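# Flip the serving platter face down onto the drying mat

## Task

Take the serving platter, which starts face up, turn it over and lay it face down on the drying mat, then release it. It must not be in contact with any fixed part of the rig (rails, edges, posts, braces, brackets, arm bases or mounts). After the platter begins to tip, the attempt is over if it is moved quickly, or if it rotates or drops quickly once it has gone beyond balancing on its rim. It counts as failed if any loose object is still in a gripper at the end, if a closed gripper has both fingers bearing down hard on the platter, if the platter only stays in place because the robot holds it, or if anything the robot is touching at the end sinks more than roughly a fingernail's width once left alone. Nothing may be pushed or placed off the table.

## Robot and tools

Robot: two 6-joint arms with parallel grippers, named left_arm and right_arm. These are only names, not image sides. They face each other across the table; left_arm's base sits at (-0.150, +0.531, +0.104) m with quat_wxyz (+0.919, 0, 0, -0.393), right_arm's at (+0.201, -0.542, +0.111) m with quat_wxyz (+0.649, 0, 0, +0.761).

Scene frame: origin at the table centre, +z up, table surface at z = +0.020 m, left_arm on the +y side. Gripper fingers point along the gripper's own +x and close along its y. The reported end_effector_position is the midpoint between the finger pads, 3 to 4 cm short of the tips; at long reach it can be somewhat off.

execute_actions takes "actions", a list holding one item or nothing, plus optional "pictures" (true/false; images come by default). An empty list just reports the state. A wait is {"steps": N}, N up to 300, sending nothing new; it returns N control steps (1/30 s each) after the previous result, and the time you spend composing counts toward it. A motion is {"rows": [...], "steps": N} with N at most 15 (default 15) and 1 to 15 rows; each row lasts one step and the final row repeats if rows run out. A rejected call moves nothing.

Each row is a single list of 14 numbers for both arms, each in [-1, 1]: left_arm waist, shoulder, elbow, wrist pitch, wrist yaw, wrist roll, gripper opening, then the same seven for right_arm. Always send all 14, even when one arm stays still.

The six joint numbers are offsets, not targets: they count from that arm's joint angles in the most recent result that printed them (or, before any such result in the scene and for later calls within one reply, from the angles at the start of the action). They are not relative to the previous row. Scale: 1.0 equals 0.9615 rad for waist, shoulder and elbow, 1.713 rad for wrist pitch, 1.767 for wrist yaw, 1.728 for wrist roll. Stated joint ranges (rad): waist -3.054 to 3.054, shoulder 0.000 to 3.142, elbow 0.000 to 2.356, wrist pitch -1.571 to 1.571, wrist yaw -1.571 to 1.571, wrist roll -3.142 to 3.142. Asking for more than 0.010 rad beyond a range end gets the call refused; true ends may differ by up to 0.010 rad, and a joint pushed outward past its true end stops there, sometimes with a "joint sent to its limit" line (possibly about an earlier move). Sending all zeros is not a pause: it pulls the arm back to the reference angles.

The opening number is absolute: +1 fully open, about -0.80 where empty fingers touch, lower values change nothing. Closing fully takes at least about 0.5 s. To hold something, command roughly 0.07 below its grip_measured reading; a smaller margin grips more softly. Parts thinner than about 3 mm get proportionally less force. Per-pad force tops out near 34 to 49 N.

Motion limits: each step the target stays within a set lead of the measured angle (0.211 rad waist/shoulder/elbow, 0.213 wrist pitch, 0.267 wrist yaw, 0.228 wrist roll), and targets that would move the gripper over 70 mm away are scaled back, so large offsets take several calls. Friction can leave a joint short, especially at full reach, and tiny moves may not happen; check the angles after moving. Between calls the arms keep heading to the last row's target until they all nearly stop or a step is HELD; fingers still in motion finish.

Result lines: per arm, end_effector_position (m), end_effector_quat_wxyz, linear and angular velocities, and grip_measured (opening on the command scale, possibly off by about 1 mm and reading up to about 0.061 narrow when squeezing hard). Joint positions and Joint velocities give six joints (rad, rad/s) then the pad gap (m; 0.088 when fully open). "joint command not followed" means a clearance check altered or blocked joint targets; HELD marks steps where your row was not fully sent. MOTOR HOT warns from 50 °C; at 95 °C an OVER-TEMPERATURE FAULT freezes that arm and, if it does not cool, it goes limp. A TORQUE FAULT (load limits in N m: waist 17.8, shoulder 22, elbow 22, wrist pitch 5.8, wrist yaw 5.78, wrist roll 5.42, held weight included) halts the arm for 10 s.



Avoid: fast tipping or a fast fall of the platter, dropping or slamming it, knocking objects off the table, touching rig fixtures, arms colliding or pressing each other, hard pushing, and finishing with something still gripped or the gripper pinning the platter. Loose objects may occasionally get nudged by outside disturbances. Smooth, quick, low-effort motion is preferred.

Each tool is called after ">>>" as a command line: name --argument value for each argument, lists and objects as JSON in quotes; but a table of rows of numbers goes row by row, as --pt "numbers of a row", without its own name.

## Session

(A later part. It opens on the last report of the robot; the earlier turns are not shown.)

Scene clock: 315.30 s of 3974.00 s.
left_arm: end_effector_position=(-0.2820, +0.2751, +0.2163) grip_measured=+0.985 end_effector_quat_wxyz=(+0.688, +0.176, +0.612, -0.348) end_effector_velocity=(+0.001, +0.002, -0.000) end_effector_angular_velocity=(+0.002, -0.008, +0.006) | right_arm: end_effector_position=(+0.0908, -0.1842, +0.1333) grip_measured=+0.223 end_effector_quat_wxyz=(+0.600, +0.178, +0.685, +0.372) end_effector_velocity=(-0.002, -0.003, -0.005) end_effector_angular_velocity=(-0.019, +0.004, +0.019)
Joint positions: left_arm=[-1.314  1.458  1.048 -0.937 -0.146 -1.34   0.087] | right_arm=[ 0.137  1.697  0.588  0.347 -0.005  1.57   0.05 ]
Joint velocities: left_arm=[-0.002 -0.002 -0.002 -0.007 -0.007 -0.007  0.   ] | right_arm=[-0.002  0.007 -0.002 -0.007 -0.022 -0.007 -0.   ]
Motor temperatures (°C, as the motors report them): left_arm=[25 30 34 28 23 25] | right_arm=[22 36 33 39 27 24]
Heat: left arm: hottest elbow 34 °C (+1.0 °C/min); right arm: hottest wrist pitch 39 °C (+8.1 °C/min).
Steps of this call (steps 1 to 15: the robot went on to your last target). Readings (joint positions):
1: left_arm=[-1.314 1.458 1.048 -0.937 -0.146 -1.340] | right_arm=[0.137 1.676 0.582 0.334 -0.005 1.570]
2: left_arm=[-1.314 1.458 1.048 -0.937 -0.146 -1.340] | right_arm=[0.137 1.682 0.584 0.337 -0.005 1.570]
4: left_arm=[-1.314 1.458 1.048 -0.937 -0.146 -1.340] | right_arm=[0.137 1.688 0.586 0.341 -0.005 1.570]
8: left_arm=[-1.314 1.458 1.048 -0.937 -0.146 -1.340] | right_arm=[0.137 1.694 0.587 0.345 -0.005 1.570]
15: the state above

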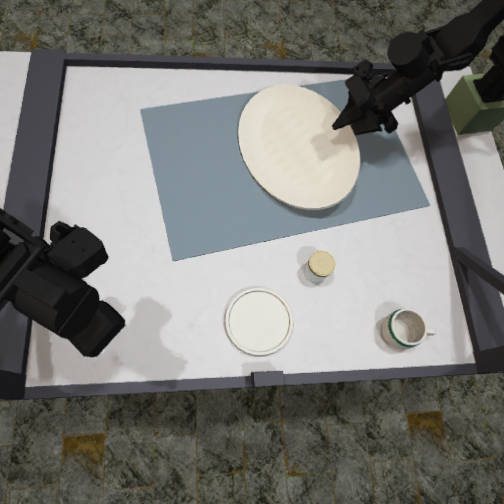

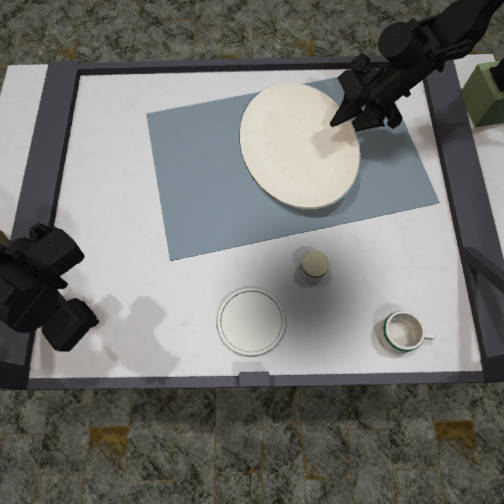

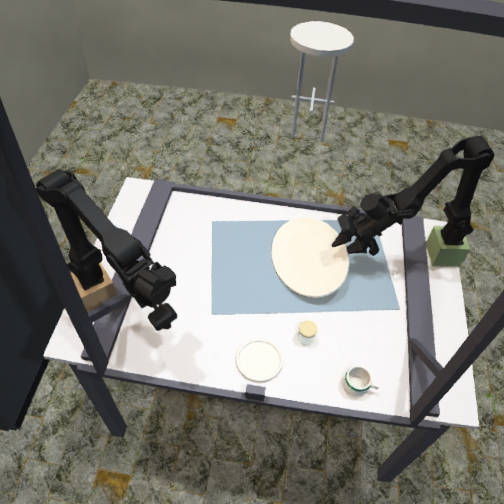

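>>> execute_actions --actions '[{"rows": [[0,0,0,0,0,0,1, 0,-0.012,0.044,0.014,0,0,0.17],[0,0,0,0,0,0,1, 0,-0.012,0.044,0.014,0,0,0.12],[0,0,0,0,0,0,1, 0,-0.012,0.044,0.014,0,0,0.07],[0,0,0,0,0,0,1, 0,-0.012,0.044,0.014,0,0,0.02],[0,0,0,0,0,0,1, 0,-0.012,0.044,0.014,0,0,-0.03],[0,0,0,0,0,0,1, 0,-0.012,0.044,0.014,0,0,-0.08],[0,0,0,0,0,0,1, 0,-0.012,0.044,0.014,0,0,-0.13],[0,0,0,0,0,0,1, 0,-0.012,0.044,0.014,0,0,-0.18],[0,0,0,0,0,0,1, 0,-0.012,0.044,0.014,0,0,-0.23],[0,0,0,0,0,0,1, 0,-0.012,0.044,0.014,0,0,-0.28],[0,0,0,0,0,0,1, 0,-0.012,0.044,0.014,0,0,-0.33],[0,0,0,0,0,0,1, 0,-0.012,0.044,0.014,0,0,-0.38],[0,0,0,0,0,0,1, 0,-0.012,0.044,0.014,0,0,-0.43],[0,0,0,0,0,0,1, 0,-0.012,0.044,0.014,0,0,-0.48],[0,0,0,0,0,0,1, 0,-0.012,0.044,0.014,0,0,-0.53]], "steps": 15}]' --pictures false

>>> execute_actions --actions '[{"steps": 10}]'

>>> zoom_image --camera "cam_high" --region '[310, 190, 400, 280]'

Scene clock: 321.60 s of 3974.00 s.
left_arm: end_effector_position=(-0.2820, +0.2751, +0.2163) grip_measured=+0.985 end_effector_quat_wxyz=(+0.688, +0.176, +0.612, -0.348) end_effector_velocity=(+0.001, +0.005, -0.003) end_effector_angular_velocity=(+0.018, +0.007, +0.031) | right_arm: end_effector_position=(+0.0908, -0.1841, +0.1332) grip_measured=-0.341 end_effector_quat_wxyz=(+0.600, +0.178, +0.685, +0.372) end_effector_velocity=(-0.003, +0.000, +0.003) end_effector_angular_velocity=(+0.009, +0.013, +0.019)
Joint positions: left_arm=[-1.314  1.458  1.048 -0.937 -0.146 -1.34   0.087] | right_arm=[ 0.137  1.698  0.588  0.347 -0.005  1.57   0.022]
Joint velocities: left_arm=[-0.002 -0.002 -0.012 -0.007  0.007 -0.037 -0.   ] | right_arm=[-0.002 -0.007 -0.002  0.007 -0.022 -0.007 -0.071]
Motor temperatures (°C, as the motors report them): left_arm=[25 30 34 28 23 25] | right_arm=[22 36 34 40 27 24]
Heat: left arm: hottest elbow 34 °C (+0.0 °C/min); right arm: hottest wrist pitch 40 °C (+10.1 °C/min).
Steps of this call (steps 1 to 15: the robot went on to your last target; steps 16 to 90: nothing new was sent; then 2.80 s passed at rest; steps 91 to 105: all 15 steps of this action). Readings (joint positions):
91: left_arm=[-1.314 1.458 1.048 -0.937 -0.146 -1.340] | right_arm=[0.137 1.698 0.588 0.347 -0.005 1.570]
92: left_arm=[-1.314 1.458 1.048 -0.937 -0.146 -1.340] | right_arm=[0.137 1.698 0.588 0.347 -0.005 1.570]
94: left_arm=[-1.314 1.458 1.048 -0.937 -0.146 -1.340] | right_arm=[0.137 1.698 0.588 0.347 -0.005 1.570]
98: left_arm=[-1.314 1.458 1.048 -0.937 -0.146 -1.340] | right_arm=[0.137 1.698 0.588 0.347 -0.005 1.570]
105: the state above

Scene clock: 321.93 s of 3974.00 s.
left_arm: end_effector_position=(-0.2820, +0.2751, +0.2163) grip_measured=+0.985 end_effector_quat_wxyz=(+0.688, +0.176, +0.612, -0.348) end_effector_velocity=(+0.002, +0.003, +0.000) end_effector_angular_velocity=(+0.011, -0.013, +0.006) | right_arm: end_effector_position=(+0.0907, -0.1839, +0.1334) grip_measured=-0.512 end_effector_quat_wxyz=(+0.600, +0.179, +0.685, +0.372) end_effector_velocity=(+0.003, -0.003, -0.002) end_effector_angular_velocity=(-0.013, -0.015, -0.003)
Joint positions: left_arm=[-1.314  1.458  1.048 -0.937 -0.146 -1.34   0.087] | right_arm=[ 0.137  1.698  0.589  0.348 -0.005  1.57   0.014]
Joint velocities: left_arm=[-0.002 -0.002  0.002 -0.022 -0.007 -0.007 -0.   ] | right_arm=[-0.002 -0.007 -0.002 -0.022  0.007 -0.007 -0.006]
Motor temperatures (°C, as the motors report them): left_arm=[25 30 34 28 23 25] | right_arm=[22 36 34 40 27 24]
Heat: left arm: hottest elbow 34 °C (+0.0 °C/min); right arm: hottest wrist pitch 40 °C (+10.0 °C/min).
Steps of this call (steps 1 to 10: the robot went on to your last target). Readings (joint positions):
1: left_arm=[-1.314 1.458 1.048 -0.937 -0.146 -1.340] | right_arm=[0.137 1.698 0.588 0.348 -0.005 1.570]
2: left_arm=[-1.314 1.458 1.048 -0.937 -0.146 -1.340] | right_arm=[0.137 1.698 0.588 0.348 -0.005 1.570]
4: left_arm=[-1.314 1.458 1.048 -0.937 -0.146 -1.340] | right_arm=[0.137 1.698 0.589 0.348 -0.005 1.570]
8: left_arm=[-1.314 1.458 1.048 -0.937 -0.146 -1.340] | right_arm=[0.137 1.698 0.589 0.348 -0.005 1.570]
10: the state above

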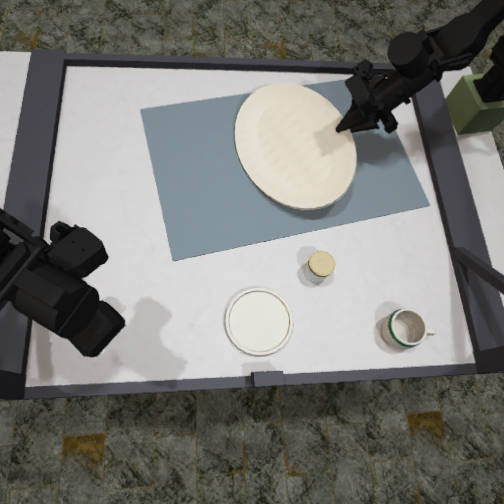

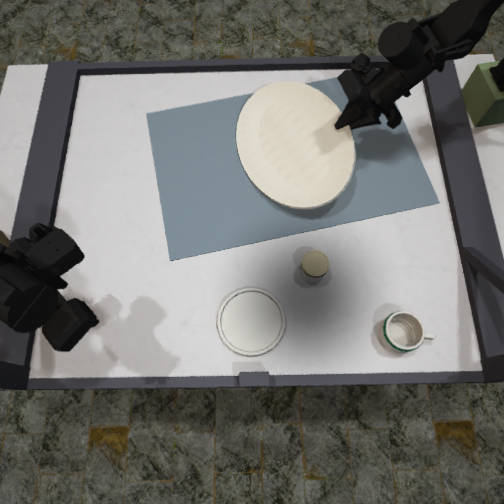

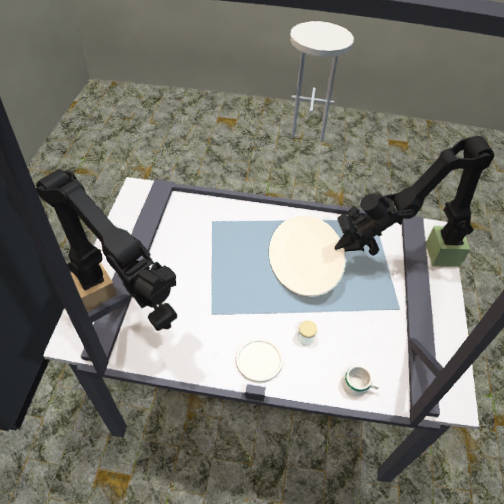

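Region (310, 190, 400, 280) of cam_high's 504x504 image, scaled by 5.600, with more detail than that image has.

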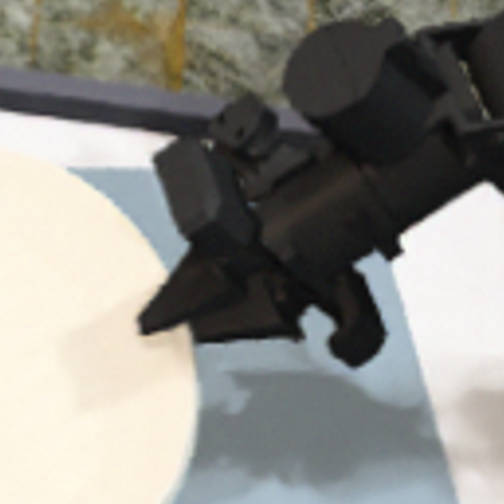

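Close further gradually.

>>> execute_actions --actions '[{"rows": [[0,0,0,0,0,0,1, 0,-0.013,0.043,0.013,0,0,-0.55],[0,0,0,0,0,0,1, 0,-0.013,0.043,0.013,0,0,-0.57],[0,0,0,0,0,0,1, 0,-0.013,0.043,0.013,0,0,-0.59],[0,0,0,0,0,0,1, 0,-0.013,0.043,0.013,0,0,-0.61],[0,0,0,0,0,0,1, 0,-0.013,0.043,0.013,0,0,-0.63],[0,0,0,0,0,0,1, 0,-0.013,0.043,0.013,0,0,-0.65],[0,0,0,0,0,0,1, 0,-0.013,0.043,0.013,0,0,-0.67],[0,0,0,0,0,0,1, 0,-0.013,0.043,0.013,0,0,-0.69],[0,0,0,0,0,0,1, 0,-0.013,0.043,0.013,0,0,-0.71],[0,0,0,0,0,0,1, 0,-0.013,0.043,0.013,0,0,-0.73]], "steps": 15}]' --pictures false

>>> execute_actions --actions '[{"steps": 10}]' --pictures false

Scene clock: 328.33 s of 3974.00 s.
left_arm: end_effector_position=(-0.2820, +0.2751, +0.2163) grip_measured=+0.985 end_effector_quat_wxyz=(+0.688, +0.176, +0.612, -0.348) end_effector_velocity=(+0.000, +0.004, -0.002) end_effector_angular_velocity=(+0.014, +0.005, +0.017) | right_arm: end_effector_position=(+0.0890, -0.1793, +0.1383) grip_measured=-0.678 end_effector_quat_wxyz=(+0.596, +0.185, +0.683, +0.378) end_effector_velocity=(-0.001, +0.004, +0.004) end_effector_angular_velocity=(+0.010, -0.009, +0.018)
Joint positions: left_arm=[-1.314  1.458  1.048 -0.937 -0.146 -1.34   0.087] | right_arm=[ 0.138  1.698  0.599  0.358 -0.005  1.57   0.006]
Joint velocities: left_arm=[-0.002 -0.002 -0.007 -0.007  0.007 -0.022 -0.   ] | right_arm=[-0.002  0.002  0.017 -0.007 -0.007 -0.022 -0.001]
Motor temperatures (°C, as the motors report them): left_arm=[25 30 34 28 23 25] | right_arm=[22 36 35 41 27 24]
Heat: left arm: hottest elbow 34 °C (+0.0 °C/min); right arm: hottest wrist pitch 41 °C (+10.1 °C/min).
Steps of this call (steps 1 to 15: the robot went on to your last target; steps 16 to 90: nothing new was sent; then 2.90 s passed at rest; steps 91 to 105: all 15 steps of this action). Readings (joint positions):
91: left_arm=[-1.314 1.458 1.048 -0.937 -0.146 -1.340] | right_arm=[0.137 1.698 0.589 0.348 -0.005 1.570]
92: left_arm=[-1.314 1.458 1.048 -0.937 -0.146 -1.340] | right_arm=[0.137 1.698 0.589 0.348 -0.005 1.570]
94: left_arm=[-1.314 1.458 1.048 -0.937 -0.146 -1.340] | right_arm=[0.137 1.698 0.589 0.348 -0.005 1.570]
98: left_arm=[-1.314 1.458 1.048 -0.937 -0.146 -1.340] | right_arm=[0.137 1.698 0.589 0.348 -0.005 1.570]
105: the state above

Scene clock: 328.67 s of 3974.00 s.
left_arm: end_effector_position=(-0.2820, +0.2751, +0.2163) grip_measured=+0.985 end_effector_quat_wxyz=(+0.688, +0.176, +0.612, -0.348) end_effector_velocity=(+0.003, +0.001, -0.001) end_effector_angular_velocity=(-0.001, -0.023, +0.009) | right_arm: end_effector_position=(+0.0889, -0.1791, +0.1384) grip_measured=-0.678 end_effector_quat_wxyz=(+0.596, +0.185, +0.683, +0.379) end_effector_velocity=(+0.002, -0.001, -0.001) end_effector_angular_velocity=(-0.001, -0.022, +0.007)
Joint positions: left_arm=[-1.314  1.458  1.048 -0.937 -0.146 -1.34   0.087] | right_arm=[ 0.138  1.698  0.599  0.358 -0.005  1.57   0.006]
Joint velocities: left_arm=[-0.002  0.002 -0.002 -0.007 -0.022 -0.007 -0.   ] | right_arm=[-0.002 -0.002 -0.002 -0.007  0.007 -0.022 -0.   ]
Motor temperatures (°C, as the motors report them): left_arm=[25 30 34 28 23 25] | right_arm=[22 36 35 41 27 24]
Heat: left arm: hottest elbow 34 °C (+0.0 °C/min); right arm: hottest wrist pitch 41 °C (+10.1 °C/min).
Steps of this call (steps 1 to 10: the robot went on to your last target). Readings (joint positions):
1: left_arm=[-1.314 1.458 1.048 -0.937 -0.146 -1.340] | right_arm=[0.138 1.698 0.599 0.358 -0.005 1.570]
2: left_arm=[-1.314 1.458 1.048 -0.937 -0.146 -1.340] | right_arm=[0.138 1.698 0.599 0.358 -0.005 1.570]
4: left_arm=[-1.314 1.458 1.048 -0.937 -0.146 -1.340] | right_arm=[0.138 1.698 0.599 0.358 -0.005 1.570]
8: left_arm=[-1.314 1.458 1.048 -0.937 -0.146 -1.340] | right_arm=[0.138 1.698 0.599 0.358 -0.005 1.570]
10: the state above

>>> execute_actions --actions '[{"rows": [[0,0,0,0,0,0,1, 0,-0.024,0.047,-0.008,0,0,-0.75],[0,0,0,0,0,0,1, 0,-0.033,0.061,-0.025,0,0,-0.75],[0,0,0,0,0,0,1, 0,-0.042,0.075,-0.042,0,0,-0.75],[0,0,0,0,0,0,1, 0,-0.051,0.09,-0.06,0,0,-0.75],[0,0,0,0,0,0,1, 0,-0.06,0.104,-0.077,0,0,-0.75],[0,0,0,0,0,0,1, 0,-0.068,0.118,-0.095,0,0,-0.75],[0,0,0,0,0,0,1, 0,-0.076,0.133,-0.112,0,0,-0.75],[0,0,0,0,0,0,1, 0,-0.084,0.147,-0.13,0,0,-0.75],[0,0,0,0,0,0,1, 0,-0.091,0.161,-0.147,0,0,-0.75],[0,0,0,0,0,0,1, 0,-0.098,0.176,-0.165,0,0,-0.75],[0,0,0,0,0,0,1, 0,-0.105,0.19,-0.182,0,0,-0.75],[0,0,0,0,0,0,1, 0,-0.111,0.205,-0.2,0,0,-0.75],[0,0,0,0,0,0,1, 0,-0.117,0.219,-0.218,0,0,-0.75],[0,0,0,0,0,0,1, 0,-0.122,0.234,-0.235,0,0,-0.75],[0,0,0,0,0,0,1, 0,-0.126,0.248,-0.253,0,0,-0.75]], "steps": 15}]' --pictures false

>>> execute_actions --actions '[{"steps": 15}]'

Scene clock: 351.83 s of 3974.00 s.
left_arm: end_effector_position=(-0.2820, +0.2751, +0.2163) grip_measured=+0.985 end_effector_quat_wxyz=(+0.688, +0.176, +0.612, -0.348) end_effector_velocity=(+0.000, +0.002, -0.000) end_effector_angular_velocity=(+0.002, -0.008, +0.001) | right_arm: end_effector_position=(+0.0870, -0.1728, +0.1699) grip_measured=-0.693 end_effector_quat_wxyz=(+0.613, +0.154, +0.691, +0.351) end_effector_velocity=(+0.001, -0.012, +0.069) end_effector_angular_velocity=(-0.291, -0.077, +0.018)
Joint positions: left_arm=[-1.314  1.458  1.048 -0.937 -0.146 -1.34   0.087] | right_arm=[ 0.138  1.624  0.762  0.03  -0.005  1.57   0.005]
Joint velocities: left_arm=[-0.007 -0.002 -0.002 -0.007 -0.007 -0.007 -0.   ] | right_arm=[-0.002 -0.164  0.379 -0.842 -0.022 -0.007 -0.   ]
Motor temperatures (°C, as the motors report them): left_arm=[25 30 34 28 23 25] | right_arm=[22 36 36 41 27 24]
Heat: left arm: hottest elbow 34 °C (+0.0 °C/min); right arm: hottest wrist pitch 41 °C (+5.0 °C/min).
Steps of this call (steps 1 to 15: the robot went on to your last target; steps 16 to 90: nothing new was sent; then 19.67 s passed at rest; steps 91 to 105: all 15 steps of this action). Readings (joint positions):
91: left_arm=[-1.314 1.458 1.048 -0.937 -0.146 -1.340] | right_arm=[0.138 1.698 0.600 0.356 -0.005 1.570]
92: left_arm=[-1.314 1.458 1.048 -0.937 -0.146 -1.340] | right_arm=[0.138 1.696 0.604 0.347 -0.005 1.570]
94: left_arm=[-1.314 1.458 1.048 -0.937 -0.146 -1.340] | right_arm=[0.138 1.690 0.619 0.316 -0.005 1.570]
98: left_arm=[-1.314 1.458 1.048 -0.937 -0.146 -1.340] | right_arm=[0.138 1.667 0.669 0.228 -0.005 1.570]
105: the state above

Scene clock: 352.33 s of 3974.00 s.
left_arm: end_effector_position=(-0.2820, +0.2751, +0.2163) grip_measured=+0.985 end_effector_quat_wxyz=(+0.688, +0.176, +0.612, -0.348) end_effector_velocity=(+0.001, +0.002, -0.000) end_effector_angular_velocity=(+0.002, -0.008, +0.006) | right_arm: end_effector_position=(+0.0876, -0.1748, +0.1787) grip_measured=-0.693 end_effector_quat_wxyz=(+0.620, +0.141, +0.694, +0.339) end_effector_velocity=(-0.001, -0.003, -0.001) end_effector_angular_velocity=(-0.023, +0.016, +0.006)
Joint positions: left_arm=[-1.314  1.458  1.048 -0.937 -0.146 -1.34   0.087] | right_arm=[ 0.138  1.604  0.81  -0.076 -0.005  1.57   0.005]
Joint velocities: left_arm=[-0.002 -0.002 -0.002 -0.007 -0.007 -0.007 -0.   ] | right_arm=[-0.002 -0.002  0.002 -0.022 -0.022  0.007  0.   ]
Motor temperatures (°C, as the motors report them): left_arm=[25 30 34 28 23 25] | right_arm=[22 36 36 41 27 24]
Heat: left arm: hottest elbow 34 °C (+0.0 °C/min); right arm: hottest wrist pitch 41 °C (+5.1 °C/min).
Steps of this call (steps 1 to 15: the robot went on to your last target). Readings (joint positions):
1: left_arm=[-1.314 1.458 1.048 -0.937 -0.146 -1.340] | right_arm=[0.138 1.620 0.773 0.005 -0.005 1.570]
2: left_arm=[-1.314 1.458 1.048 -0.937 -0.146 -1.340] | right_arm=[0.138 1.616 0.783 -0.014 -0.005 1.570]
4: left_arm=[-1.314 1.458 1.048 -0.937 -0.146 -1.340] | right_arm=[0.138 1.610 0.795 -0.040 -0.005 1.570]
8: left_arm=[-1.314 1.458 1.048 -0.937 -0.146 -1.340] | right_arm=[0.138 1.607 0.804 -0.064 -0.005 1.570]
15: the state above

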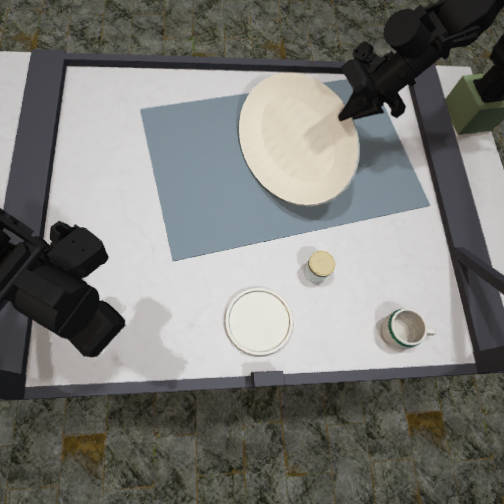

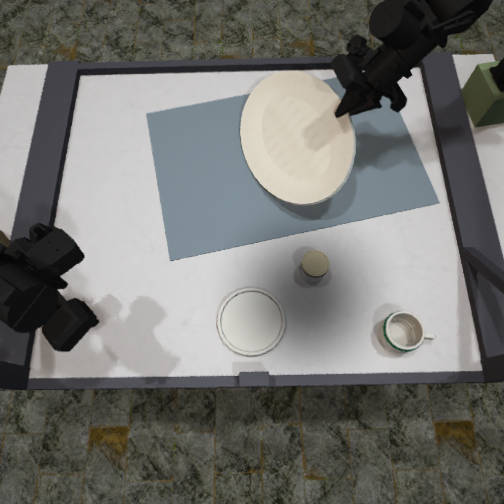

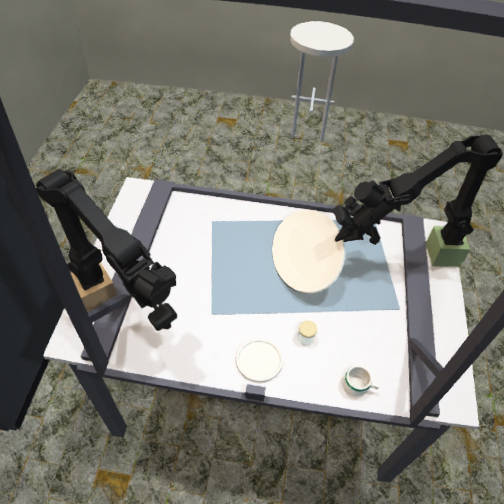

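>>> execute_actions --actions '[{"rows": [[0,0,0,0,0,0,1, 0,-0.032,0.047,-0.018,0,0,-0.765],[0,0,0,0,0,0,1, 0,-0.036,0.067,-0.037,0,0,-0.765],[0,0,0,0,0,0,1, 0,-0.039,0.086,-0.055,0,0,-0.765],[0,0,0,0,0,0,1, 0,-0.041,0.105,-0.074,0,0,-0.765],[0,0,0,0,0,0,1, 0,-0.042,0.125,-0.093,0,0,-0.765],[0,0,0,0,0,0,1, 0,-0.042,0.144,-0.112,0,0,-0.765],[0,0,0,0,0,0,1, 0,-0.041,0.163,-0.13,0,0,-0.765],[0,0,0,0,0,0,1, 0,-0.039,0.183,-0.149,0,0,-0.765],[0,0,0,0,0,0,1, 0,-0.036,0.202,-0.168,0,0,-0.765],[0,0,0,0,0,0,1, 0,-0.033,0.221,-0.186,0,0,-0.765],[0,0,0,0,0,0,1, 0,-0.03,0.241,-0.205,0,0,-0.765],[0,0,0,0,0,0,1, 0,-0.026,0.26,-0.224,0,0,-0.765],[0,0,0,0,0,0,1, 0,-0.022,0.279,-0.243,0,0,-0.765],[0,0,0,0,0,0,1, 0,-0.018,0.299,-0.261,0,0,-0.765],[0,0,0,0,0,0,1, 0,-0.013,0.318,-0.28,0,0,-0.765]], "steps": 15}]' --pictures false

>>> execute_actions --actions '[{"steps": 15}]'

Scene clock: 361.07 s of 3974.00 s.
left_arm: end_effector_position=(-0.2820, +0.2751, +0.2163) grip_measured=+0.985 end_effector_quat_wxyz=(+0.688, +0.176, +0.612, -0.348) end_effector_velocity=(+0.003, +0.001, -0.001) end_effector_angular_velocity=(-0.001, -0.023, +0.009) | right_arm: end_effector_position=(+0.0890, -0.1794, +0.2089) grip_measured=-0.693 end_effector_quat_wxyz=(+0.643, +0.089, +0.703, +0.292) end_effector_velocity=(+0.003, -0.025, +0.083) end_effector_angular_velocity=(-0.370, -0.102, +0.005)
Joint positions: left_arm=[-1.314  1.458  1.048 -0.937 -0.146 -1.34   0.087] | right_arm=[ 0.138  1.596  1.017 -0.439 -0.005  1.57   0.005]
Joint velocities: left_arm=[-0.002  0.002 -0.002 -0.007 -0.022 -0.007 -0.   ] | right_arm=[ 0.007  0.007  0.54  -0.916 -0.007  0.007 -0.   ]
Motor temperatures (°C, as the motors report them): left_arm=[25 30 34 28 23 25] | right_arm=[22 37 37 39 27 24]
Heat: left arm: hottest elbow 34 °C (+0.0 °C/min); right arm: hottest wrist pitch 39 °C (+1.0 °C/min).
Steps of this call (steps 1 to 15: the robot went on to your last target; steps 16 to 90: nothing new was sent; then 5.23 s passed at rest; steps 91 to 105: all 15 steps of this action). Readings (joint positions):
91: left_arm=[-1.314 1.458 1.048 -0.937 -0.146 -1.340] | right_arm=[0.138 1.604 0.812 -0.082 -0.005 1.570]
92: left_arm=[-1.314 1.458 1.048 -0.937 -0.146 -1.340] | right_arm=[0.138 1.604 0.818 -0.093 -0.005 1.570]
94: left_arm=[-1.314 1.458 1.048 -0.937 -0.146 -1.340] | right_arm=[0.138 1.602 0.837 -0.128 -0.005 1.570]
98: left_arm=[-1.314 1.458 1.048 -0.937 -0.146 -1.340] | right_arm=[0.138 1.596 0.896 -0.230 -0.005 1.570]
105: the state above

Scene clock: 361.57 s of 3974.00 s.
left_arm: end_effector_position=(-0.2820, +0.2751, +0.2163) grip_measured=+0.985 end_effector_quat_wxyz=(+0.688, +0.176, +0.612, -0.348) end_effector_velocity=(+0.004, +0.002, -0.001) end_effector_angular_velocity=(-0.001, -0.027, -0.005) | right_arm: end_effector_position=(+0.0901, -0.1830, +0.2178) grip_measured=-0.694 end_effector_quat_wxyz=(+0.650, +0.071, +0.705, +0.275) end_effector_velocity=(+0.001, +0.002, +0.003) end_effector_angular_velocity=(+0.002, +0.004, +0.003)
Joint positions: left_arm=[-1.314  1.458  1.048 -0.937 -0.146 -1.34   0.087] | right_arm=[ 0.138  1.601  1.083 -0.552 -0.005  1.57   0.005]
Joint velocities: left_arm=[-0.002 -0.002 -0.007 -0.007 -0.022  0.007 -0.   ] | right_arm=[-0.007  0.002  0.012 -0.007 -0.007 -0.007 -0.   ]
Motor temperatures (°C, as the motors report them): left_arm=[25 30 34 28 23 25] | right_arm=[22 37 37 39 27 24]
Heat: left arm: hottest elbow 34 °C (+0.0 °C/min); right arm: hottest wrist pitch 39 °C (+1.0 °C/min).
Steps of this call (steps 1 to 15: the robot went on to your last target). Readings (joint positions):
1: left_arm=[-1.314 1.458 1.048 -0.937 -0.146 -1.340] | right_arm=[0.138 1.596 1.033 -0.468 -0.005 1.570]
2: left_arm=[-1.314 1.458 1.048 -0.937 -0.146 -1.340] | right_arm=[0.138 1.596 1.045 -0.488 -0.005 1.570]
4: left_arm=[-1.314 1.458 1.048 -0.937 -0.146 -1.340] | right_arm=[0.138 1.597 1.061 -0.516 -0.005 1.570]
8: left_arm=[-1.314 1.458 1.048 -0.937 -0.146 -1.340] | right_arm=[0.138 1.601 1.075 -0.539 -0.005 1.570]
15: the state above

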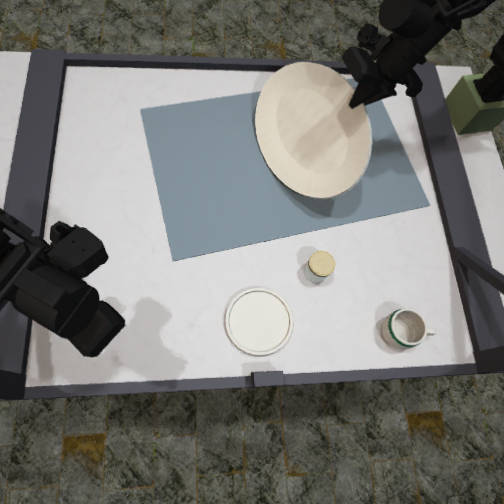

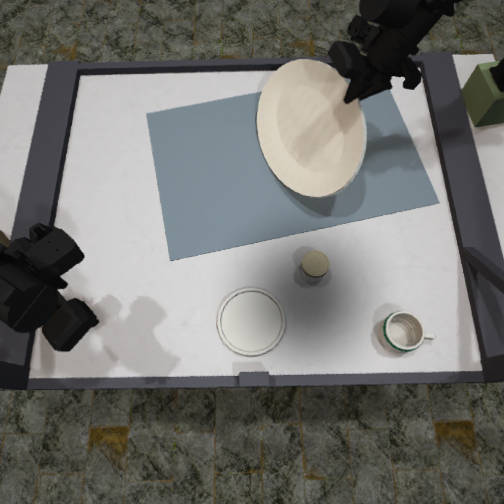

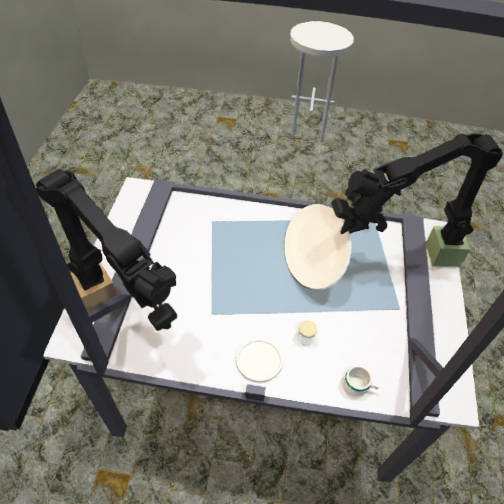

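>>> execute_actions --actions '[{"rows": [[0,0,0,0,0,0,1, 0,-0.005,0.054,-0.018,0,0,-0.765],[0,0,0,0,0,0,1, 0,0.001,0.075,-0.034,0,0,-0.765],[0,0,0,0,0,0,1, 0,0.007,0.095,-0.051,0,0,-0.765],[0,0,0,0,0,0,1, 0,0.013,0.116,-0.067,0,0,-0.765],[0,0,0,0,0,0,1, 0,0.019,0.136,-0.083,0,0,-0.765],[0,0,0,0,0,0,1, 0,0.025,0.157,-0.099,0,0,-0.765],[0,0,0,0,0,0,1, 0,0.032,0.177,-0.115,0,0,-0.765],[0,0,0,0,0,0,1, 0,0.039,0.198,-0.132,0,0,-0.765],[0,0,0,0,0,0,1, 0,0.046,0.218,-0.148,0,0,-0.765],[0,0,0,0,0,0,1, 0,0.053,0.239,-0.164,0,0,-0.765],[0,0,0,0,0,0,1, 0,0.06,0.259,-0.18,0,0,-0.765],[0,0,0,0,0,0,1, 0,0.067,0.28,-0.196,0,0,-0.765],[0,0,0,0,0,0,1, 0,0.075,0.3,-0.213,0,0,-0.765],[0,0,0,0,0,0,1, 0,0.082,0.321,-0.229,0,0,-0.765],[0,0,0,0,0,0,1, 0,0.09,0.341,-0.245,0,0,-0.765]], "steps": 15}]' --pictures false

>>> execute_actions --actions '[{"steps": 15}]'

Scene clock: 370.50 s of 3974.00 s.
left_arm: end_effector_position=(-0.2820, +0.2751, +0.2163) grip_measured=+0.985 end_effector_quat_wxyz=(+0.688, +0.176, +0.612, -0.348) end_effector_velocity=(+0.001, +0.002, -0.000) end_effector_angular_velocity=(+0.003, -0.012, -0.008) | right_arm: end_effector_position=(+0.0915, -0.1875, +0.2411) grip_measured=-0.694 end_effector_quat_wxyz=(+0.669, +0.016, +0.708, +0.223) end_effector_velocity=(+0.004, -0.023, +0.056) end_effector_angular_velocity=(-0.412, -0.112, +0.026)
Joint positions: left_arm=[-1.314  1.458  1.048 -0.937 -0.146 -1.34   0.087] | right_arm=[ 0.138  1.672  1.31  -0.864 -0.005  1.57   0.005]
Joint velocities: left_arm=[-0.002 -0.002 -0.002 -0.007 -0.007  0.007 -0.   ] | right_arm=[-0.002  0.203  0.574 -0.799 -0.022 -0.022 -0.   ]
Motor temperatures (°C, as the motors report them): left_arm=[25 30 35 28 23 25] | right_arm=[22 37 38 37 27 24]
Heat: left arm: hottest elbow 35 °C (+1.0 °C/min); right arm: hottest elbow 38 °C (-1.0 °C/min).
Steps of this call (steps 1 to 15: the robot went on to your last target; steps 16 to 90: nothing new was sent; then 5.43 s passed at rest; steps 91 to 105: all 15 steps of this action). Readings (joint positions):
91: left_arm=[-1.314 1.458 1.048 -0.937 -0.146 -1.340] | right_arm=[0.138 1.602 1.087 -0.558 -0.005 1.570]
92: left_arm=[-1.314 1.458 1.048 -0.937 -0.146 -1.340] | right_arm=[0.138 1.604 1.093 -0.567 -0.005 1.570]
94: left_arm=[-1.314 1.458 1.048 -0.937 -0.146 -1.340] | right_arm=[0.138 1.611 1.114 -0.597 -0.005 1.570]
98: left_arm=[-1.314 1.458 1.048 -0.937 -0.146 -1.340] | right_arm=[0.138 1.628 1.178 -0.684 -0.005 1.570]
105: the state above

Scene clock: 371.00 s of 3974.00 s.
left_arm: end_effector_position=(-0.2820, +0.2751, +0.2163) grip_measured=+0.985 end_effector_quat_wxyz=(+0.688, +0.176, +0.612, -0.348) end_effector_velocity=(+0.002, +0.003, +0.000) end_effector_angular_velocity=(+0.011, -0.017, -0.008) | right_arm: end_effector_position=(+0.0925, -0.1907, +0.2481) grip_measured=-0.694 end_effector_quat_wxyz=(+0.675, -0.003, +0.709, +0.205) end_effector_velocity=(+0.003, -0.002, +0.000) end_effector_angular_velocity=(-0.014, -0.014, +0.002)
Joint positions: left_arm=[-1.314  1.458  1.048 -0.937 -0.146 -1.34   0.087] | right_arm=[ 0.138  1.697  1.38  -0.962 -0.005  1.57   0.005]
Joint velocities: left_arm=[-0.002 -0.002  0.002 -0.022 -0.007  0.007 -0.   ] | right_arm=[-0.002  0.002  0.007 -0.022  0.007 -0.007 -0.   ]
Motor temperatures (°C, as the motors report them): left_arm=[25 30 35 28 23 25] | right_arm=[22 37 38 37 27 24]
Heat: left arm: hottest elbow 35 °C (+1.0 °C/min); right arm: hottest elbow 38 °C (-1.0 °C/min).
Steps of this call (steps 1 to 15: the robot went on to your last target). Readings (joint positions):
1: left_arm=[-1.314 1.458 1.048 -0.937 -0.146 -1.340] | right_arm=[0.138 1.678 1.327 -0.888 -0.005 1.570]
2: left_arm=[-1.314 1.458 1.048 -0.937 -0.146 -1.340] | right_arm=[0.138 1.682 1.340 -0.906 -0.005 1.570]
4: left_arm=[-1.314 1.458 1.048 -0.937 -0.146 -1.340] | right_arm=[0.138 1.687 1.357 -0.931 -0.005 1.570]
8: left_arm=[-1.314 1.458 1.048 -0.937 -0.146 -1.340] | right_arm=[0.138 1.694 1.372 -0.951 -0.005 1.570]
15: the state above

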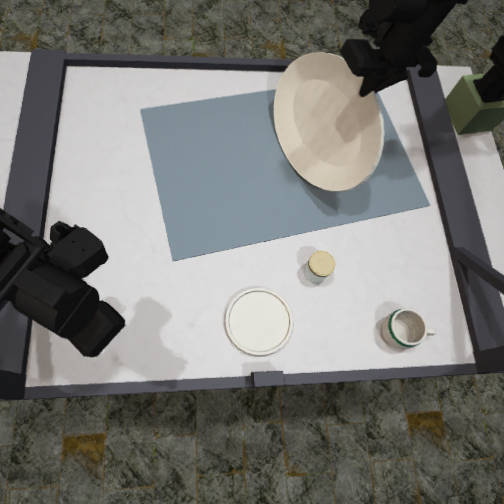

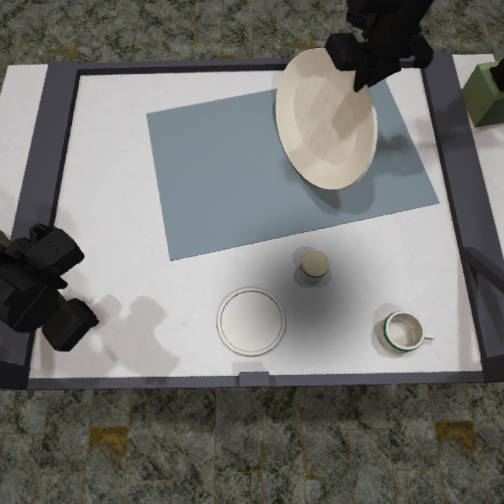

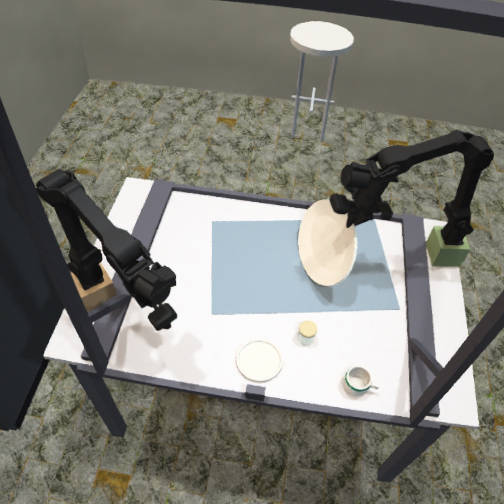

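>>> execute_actions --actions '[{"rows": [[0,0,0,0,0,0,1, 0,0,0.05,-0.02,0,0,-0.765],[0,0,0,0,0,0,1, 0,0.009,0.069,-0.034,0,0,-0.765],[0,0,0,0,0,0,1, 0,0.018,0.087,-0.048,0,0,-0.765],[0,0,0,0,0,0,1, 0,0.027,0.106,-0.061,0,0,-0.765],[0,0,0,0,0,0,1, 0,0.036,0.124,-0.075,0,0,-0.765],[0,0,0,0,0,0,1, 0,0.045,0.142,-0.089,0,0,-0.765],[0,0,0,0,0,0,1, 0,0.054,0.161,-0.103,0,0,-0.765],[0,0,0,0,0,0,1, 0,0.063,0.179,-0.117,0,0,-0.765],[0,0,0,0,0,0,1, 0,0.072,0.198,-0.131,0,0,-0.765],[0,0,0,0,0,0,1, 0,0.081,0.216,-0.145,0,0,-0.765],[0,0,0,0,0,0,1, 0,0.09,0.234,-0.159,0,0,-0.765],[0,0,0,0,0,0,1, 0,0.099,0.253,-0.172,0,0,-0.765],[0,0,0,0,0,0,1, 0,0.108,0.271,-0.186,0,0,-0.765],[0,0,0,0,0,0,1, 0,0.117,0.29,-0.2,0,0,-0.765],[0,0,0,0,0,0,1, 0,0.126,0.308,-0.214,0,0,-0.765]], "steps": 15}]' --pictures false

>>> execute_actions --actions '[{"steps": 15}]'

>>> zoom_image --camera "cam_high" --region '[270, 150, 430, 310]'

Scene clock: 380.07 s of 3974.00 s.
left_arm: end_effector_position=(-0.2820, +0.2751, +0.2163) grip_measured=+0.985 end_effector_quat_wxyz=(+0.688, +0.176, +0.612, -0.348) end_effector_velocity=(-0.002, +0.004, -0.001) end_effector_angular_velocity=(+0.018, +0.012, -0.014) | right_arm: end_effector_position=(+0.0947, -0.1981, +0.2636) grip_measured=-0.694 end_effector_quat_wxyz=(+0.689, -0.059, +0.706, +0.151) end_effector_velocity=(+0.008, -0.019, +0.042) end_effector_angular_velocity=(-0.364, -0.120, +0.004)
Joint positions: left_arm=[-1.314  1.458  1.048 -0.937 -0.146 -1.34   0.087] | right_arm=[ 0.138  1.794  1.586 -1.229 -0.005  1.569  0.005]
Joint velocities: left_arm=[-0.002 -0.002 -0.002 -0.007  0.022  0.007 -0.   ] | right_arm=[-0.002  0.252  0.52  -0.652  0.007 -0.007  0.   ]
Motor temperatures (°C, as the motors report them): left_arm=[25 30 35 28 23 25] | right_arm=[22 37 38 35 27 24]
Heat: left arm: hottest elbow 35 °C (+1.0 °C/min); right arm: hottest elbow 38 °C (-2.0 °C/min).
Steps of this call (steps 1 to 15: the robot went on to your last target; steps 16 to 90: nothing new was sent; then 5.57 s passed at rest; steps 91 to 105: all 15 steps of this action). Readings (joint positions):
91: left_arm=[-1.314 1.458 1.048 -0.937 -0.146 -1.340] | right_arm=[0.138 1.699 1.383 -0.967 -0.005 1.570]
92: left_arm=[-1.314 1.458 1.048 -0.937 -0.146 -1.340] | right_arm=[0.138 1.702 1.389 -0.975 -0.005 1.570]
94: left_arm=[-1.314 1.458 1.048 -0.937 -0.146 -1.340] | right_arm=[0.138 1.711 1.409 -1.001 -0.005 1.569]
98: left_arm=[-1.314 1.458 1.048 -0.937 -0.146 -1.340] | right_arm=[0.138 1.738 1.467 -1.074 -0.005 1.569]
105: the state above

Scene clock: 380.57 s of 3974.00 s.
left_arm: end_effector_position=(-0.2820, +0.2751, +0.2163) grip_measured=+0.985 end_effector_quat_wxyz=(+0.688, +0.176, +0.612, -0.348) end_effector_velocity=(+0.003, +0.004, -0.001) end_effector_angular_velocity=(+0.015, -0.016, +0.006) | right_arm: end_effector_position=(+0.0959, -0.2018, +0.2683) grip_measured=-0.694 end_effector_quat_wxyz=(+0.693, -0.078, +0.704, +0.133) end_effector_velocity=(-0.001, -0.004, +0.002) end_effector_angular_velocity=(-0.018, +0.018, -0.008)
Joint positions: left_arm=[-1.314  1.458  1.048 -0.937 -0.146 -1.34   0.087] | right_arm=[ 0.138  1.826  1.648 -1.314 -0.005  1.569  0.005]
Joint velocities: left_arm=[-0.002 -0.002 -0.002 -0.022 -0.007 -0.007 -0.   ] | right_arm=[-0.002 -0.002  0.007 -0.022 -0.022  0.007  0.   ]
Motor temperatures (°C, as the motors report them): left_arm=[25 30 35 28 23 25] | right_arm=[22 38 38 35 27 24]
Heat: left arm: hottest elbow 35 °C (+1.0 °C/min); right arm: hottest shoulder 38 °C (-2.0 °C/min).
Steps of this call (steps 1 to 15: the robot went on to your last target). Readings (joint positions):
1: left_arm=[-1.314 1.458 1.048 -0.937 -0.146 -1.340] | right_arm=[0.138 1.802 1.601 -1.250 -0.005 1.569]
2: left_arm=[-1.314 1.458 1.048 -0.937 -0.146 -1.340] | right_arm=[0.138 1.807 1.613 -1.265 -0.005 1.569]
4: left_arm=[-1.314 1.458 1.048 -0.937 -0.146 -1.340] | right_arm=[0.138 1.814 1.627 -1.287 -0.005 1.569]
8: left_arm=[-1.314 1.458 1.048 -0.937 -0.146 -1.340] | right_arm=[0.138 1.822 1.641 -1.304 -0.005 1.569]
15: the state above

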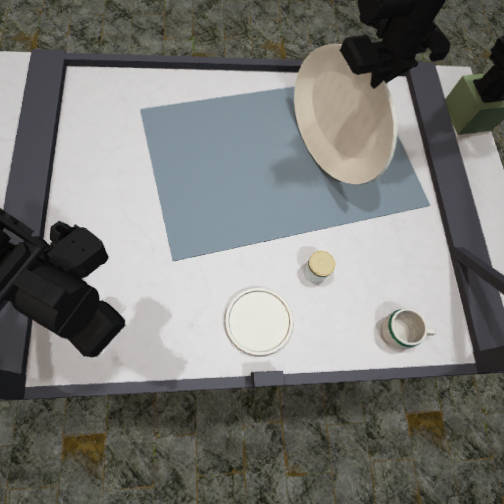

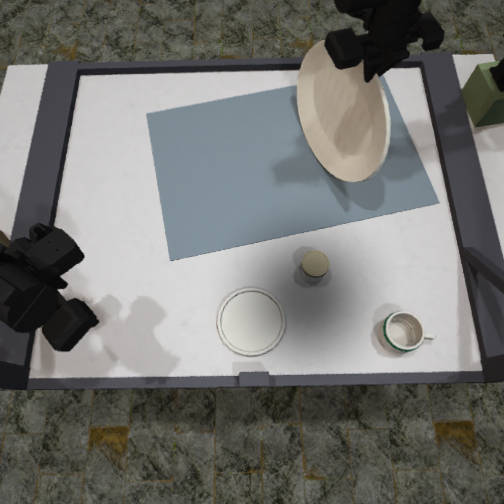

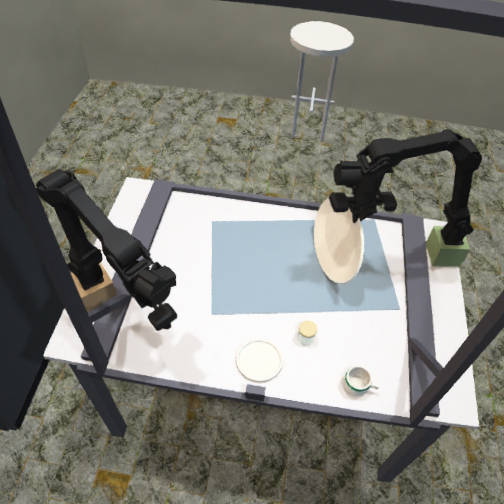

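Region (270, 150, 430, 310) of cam_high's 504x504 image, scaled by 3.150, with more detail than that image has.

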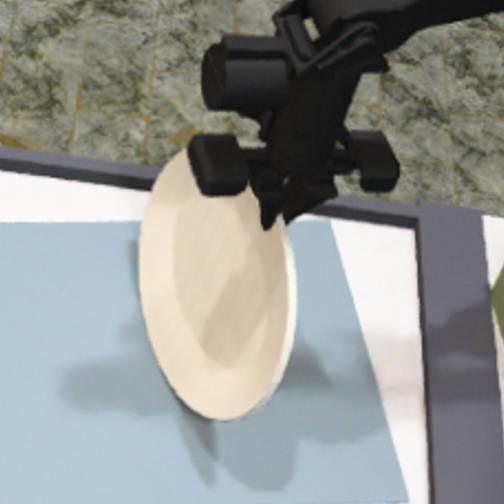

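>>> execute_actions --actions '[{"rows": [[0,0,0,0,0,0,1, 0,-0.005,0.043,-0.016,0,0,-0.77],[0,0,0,0,0,0,1, 0,-0.001,0.058,-0.024,0,0,-0.77],[0,0,0,0,0,0,1, 0,0.002,0.072,-0.031,0,0,-0.77],[0,0,0,0,0,0,1, 0,0.006,0.087,-0.039,0,0,-0.77],[0,0,0,0,0,0,1, 0,0.009,0.101,-0.047,0,0,-0.77],[0,0,0,0,0,0,1, 0,0.013,0.116,-0.055,0,0,-0.77],[0,0,0,0,0,0,1, 0,0.016,0.13,-0.063,0,0,-0.77],[0,0,0,0,0,0,1, 0,0.02,0.145,-0.07,0,0,-0.77],[0,0,0,0,0,0,1, 0,0.023,0.159,-0.078,0,0,-0.77],[0,0,0,0,0,0,1, 0,0.027,0.174,-0.086,0,0,-0.77],[0,0,0,0,0,0,1, 0,0.03,0.188,-0.094,0,0,-0.77],[0,0,0,0,0,0,1, 0,0.034,0.203,-0.102,0,0,-0.77],[0,0,0,0,0,0,1, 0,0.037,0.217,-0.109,0,0,-0.77],[0,0,0,0,0,0,1, 0,0.041,0.232,-0.117,0,0,-0.77],[0,0,0,0,0,0,1, 0,0.044,0.246,-0.125,0,0,-0.77]], "steps": 15}]' --pictures false

>>> execute_actions --actions '[{"steps": 15}]'

>>> zoom_image --camera "cam_high" --region '[270, 150, 430, 310]'

Scene clock: 398.07 s of 3974.00 s.
left_arm: end_effector_position=(-0.2820, +0.2751, +0.2163) grip_measured=+0.985 end_effector_quat_wxyz=(+0.688, +0.176, +0.612, -0.348) end_effector_velocity=(+0.003, +0.004, -0.001) end_effector_angular_velocity=(+0.015, -0.016, +0.006) | right_arm: end_effector_position=(+0.0980, -0.2087, +0.2839) grip_measured=-0.695 end_effector_quat_wxyz=(+0.698, -0.108, +0.700, +0.102) end_effector_velocity=(+0.005, -0.009, +0.050) end_effector_angular_velocity=(-0.140, -0.050, +0.005)
Joint positions: left_arm=[-1.314  1.458  1.048 -0.937 -0.146 -1.34   0.087] | right_arm=[ 0.138  1.881  1.784 -1.482 -0.005  1.569  0.005]
Joint velocities: left_arm=[-0.002 -0.002 -0.002 -0.022 -0.007 -0.007 -0.   ] | right_arm=[-0.002  0.125  0.364 -0.388  0.007 -0.007 -0.   ]
Motor temperatures (°C, as the motors report them): left_arm=[25 30 35 28 23 25] | right_arm=[22 39 39 32 27 24]
Heat: left arm: hottest elbow 35 °C (+1.0 °C/min); right arm: hottest shoulder 39 °C (-2.0 °C/min).
Steps of this call (steps 1 to 15: the robot went on to your last target; steps 16 to 90: nothing new was sent; then 14.00 s passed at rest; steps 91 to 105: all 15 steps of this action). Readings (joint positions):
91: left_arm=[-1.314 1.458 1.048 -0.937 -0.146 -1.340] | right_arm=[0.138 1.827 1.651 -1.316 -0.005 1.569]
92: left_arm=[-1.314 1.458 1.048 -0.937 -0.146 -1.340] | right_arm=[0.138 1.829 1.655 -1.321 -0.005 1.569]
94: left_arm=[-1.314 1.458 1.048 -0.937 -0.146 -1.340] | right_arm=[0.138 1.834 1.669 -1.336 -0.005 1.569]
98: left_arm=[-1.314 1.458 1.048 -0.937 -0.146 -1.340] | right_arm=[0.138 1.849 1.706 -1.387 -0.005 1.569]
105: the state above

Scene clock: 398.57 s of 3974.00 s.
left_arm: end_effector_position=(-0.2820, +0.2751, +0.2163) grip_measured=+0.985 end_effector_quat_wxyz=(+0.688, +0.176, +0.612, -0.348) end_effector_velocity=(+0.003, -0.000, +0.001) end_effector_angular_velocity=(-0.009, -0.018, +0.009) | right_arm: end_effector_position=(+0.0978, -0.2086, +0.2939) grip_measured=-0.695 end_effector_quat_wxyz=(+0.698, -0.109, +0.701, +0.101) end_effector_velocity=(-0.000, -0.005, -0.007) end_effector_angular_velocity=(-0.046, -0.006, +0.024)
Joint positions: left_arm=[-1.314  1.458  1.048 -0.937 -0.146 -1.34   0.087] | right_arm=[ 0.138  1.891  1.838 -1.528 -0.006  1.569  0.005]
Joint velocities: left_arm=[-0.002 -0.002  0.002 -0.007 -0.022 -0.007 -0.   ] | right_arm=[ 0.002  0.017 -0.007 -0.022 -0.007 -0.022 -0.   ]
Motor temperatures (°C, as the motors report them): left_arm=[25 30 35 28 23 25] | right_arm=[22 39 39 32 27 24]
Heat: left arm: hottest elbow 35 °C (+1.0 °C/min); right arm: hottest shoulder 39 °C (-2.0 °C/min).
Steps of this call (steps 1 to 15: the robot went on to your last target). Readings (joint positions):
1: left_arm=[-1.314 1.458 1.048 -0.937 -0.146 -1.340] | right_arm=[0.138 1.884 1.795 -1.493 -0.005 1.569]
2: left_arm=[-1.314 1.458 1.048 -0.937 -0.146 -1.340] | right_arm=[0.138 1.886 1.804 -1.502 -0.005 1.569]
4: left_arm=[-1.314 1.458 1.048 -0.937 -0.146 -1.340] | right_arm=[0.138 1.888 1.817 -1.512 -0.005 1.569]
8: left_arm=[-1.314 1.458 1.048 -0.937 -0.146 -1.340] | right_arm=[0.138 1.888 1.834 -1.517 -0.006 1.569]
15: the state above

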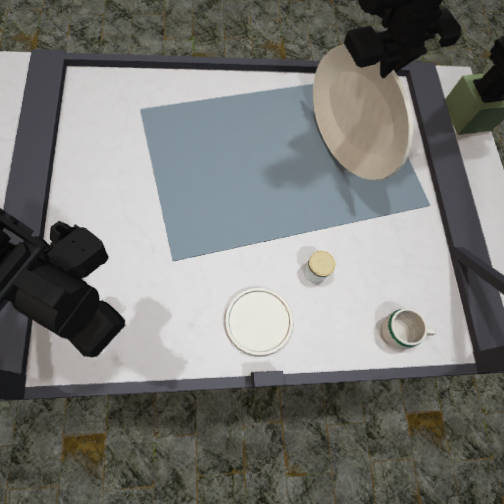

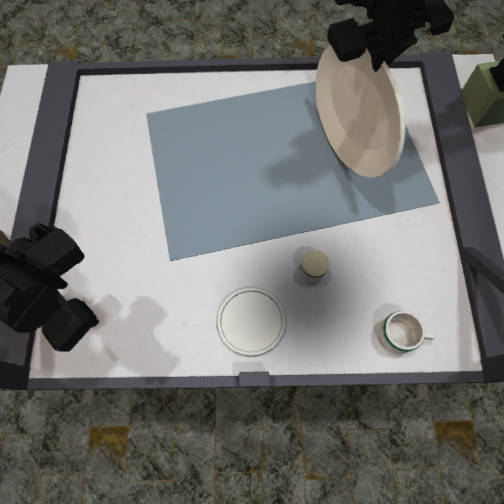

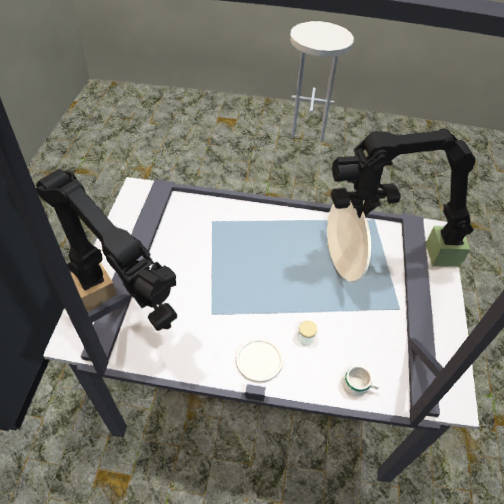

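Region (270, 150, 430, 310) of cam_high's 504x504 image, scaled by 3.150, with more detail than that image has.

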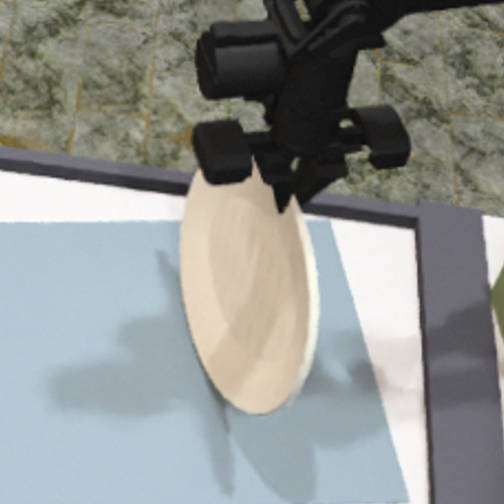

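>>> execute_actions --actions '[]'

>>> zoom_image --camera "cam_head_left" --region '[290, 10, 470, 190]'

Scene clock: 400.53 s of 3974.00 s.
left_arm: end_effector_position=(-0.2820, +0.2751, +0.2163) grip_measured=+0.985 end_effector_quat_wxyz=(+0.688, +0.176, +0.612, -0.348) end_effector_velocity=(+0.002, +0.003, +0.000) end_effector_angular_velocity=(+0.011, -0.013, +0.006) | right_arm: end_effector_position=(+0.0977, -0.2084, +0.2936) grip_measured=-0.695 end_effector_quat_wxyz=(+0.698, -0.109, +0.701, +0.101) end_effector_velocity=(+0.003, -0.002, -0.003) end_effector_angular_velocity=(-0.014, -0.012, +0.020)
Joint positions: left_arm=[-1.314  1.458  1.048 -0.937 -0.146 -1.34   0.087] | right_arm=[ 0.138  1.892  1.838 -1.528 -0.006  1.569  0.005]
Joint velocities: left_arm=[-0.002 -0.002  0.002 -0.022 -0.007 -0.007 -0.   ] | right_arm=[-0.002  0.002 -0.007 -0.007  0.007 -0.022 -0.   ]
Motor temperatures (°C, as the motors report them): left_arm=[25 30 35 28 23 25] | right_arm=[22 39 39 32 27 24]
Heat: left arm: hottest elbow 35 °C (+1.0 °C/min); right arm: hottest shoulder 39 °C (-2.0 °C/min).
Steps of this call (steps 1 to 15: the robot went on to your last target; steps 16 to 59: nothing new was sent). Readings (joint positions):
1: left_arm=[-1.314 1.458 1.048 -0.937 -0.146 -1.340] | right_arm=[0.138 1.891 1.838 -1.528 -0.006 1.569]
2: left_arm=[-1.314 1.458 1.048 -0.937 -0.146 -1.340] | right_arm=[0.138 1.892 1.838 -1.528 -0.006 1.569]
4: left_arm=[-1.314 1.458 1.048 -0.937 -0.146 -1.340] | right_arm=[0.138 1.892 1.838 -1.528 -0.006 1.569]
8: left_arm=[-1.314 1.458 1.048 -0.937 -0.146 -1.340] | right_arm=[0.138 1.892 1.838 -1.528 -0.006 1.569]
59: the state above
All arms were judged still, so your last target was given up. Only a new action makes them travel on or press farther. Fingers that are still opening or closing keep moving.

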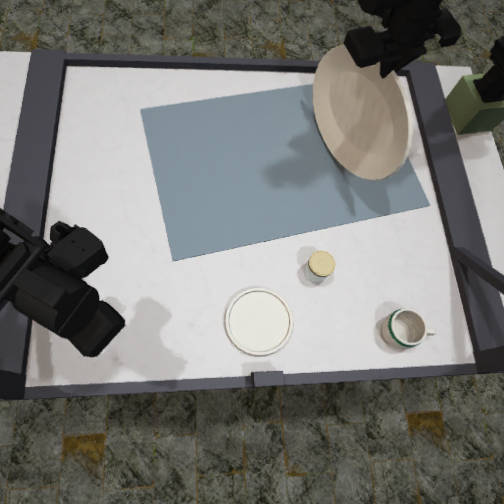

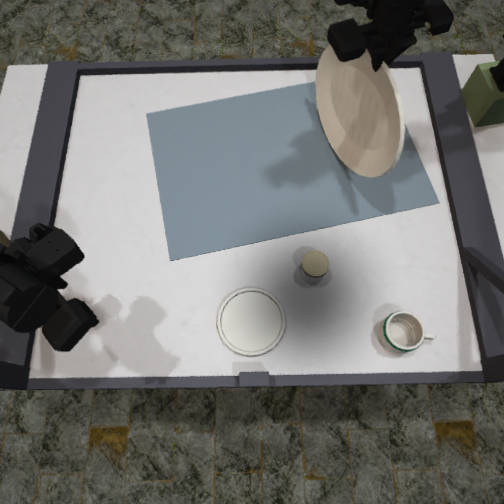

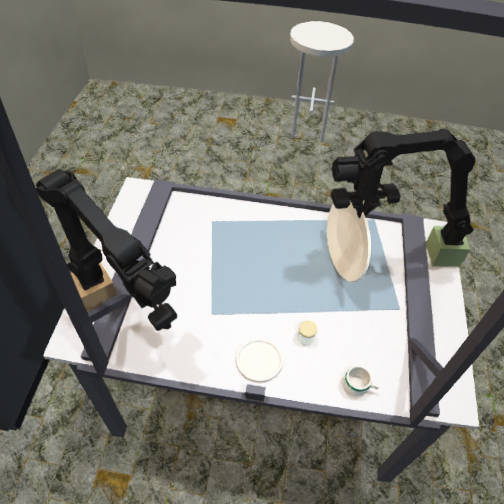

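Region (290, 10, 470, 190) of cam_head_left's 504x504 image, scaled by 2.800, with more detail than that image has.

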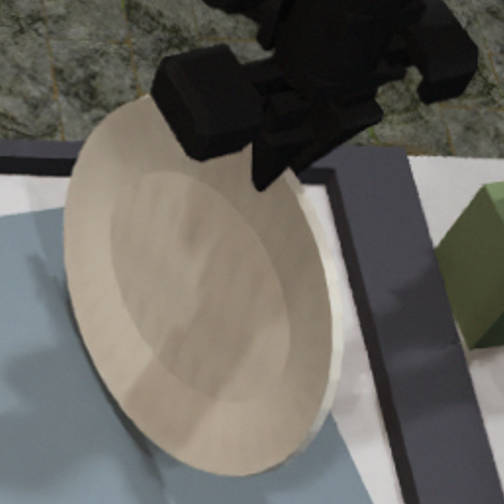

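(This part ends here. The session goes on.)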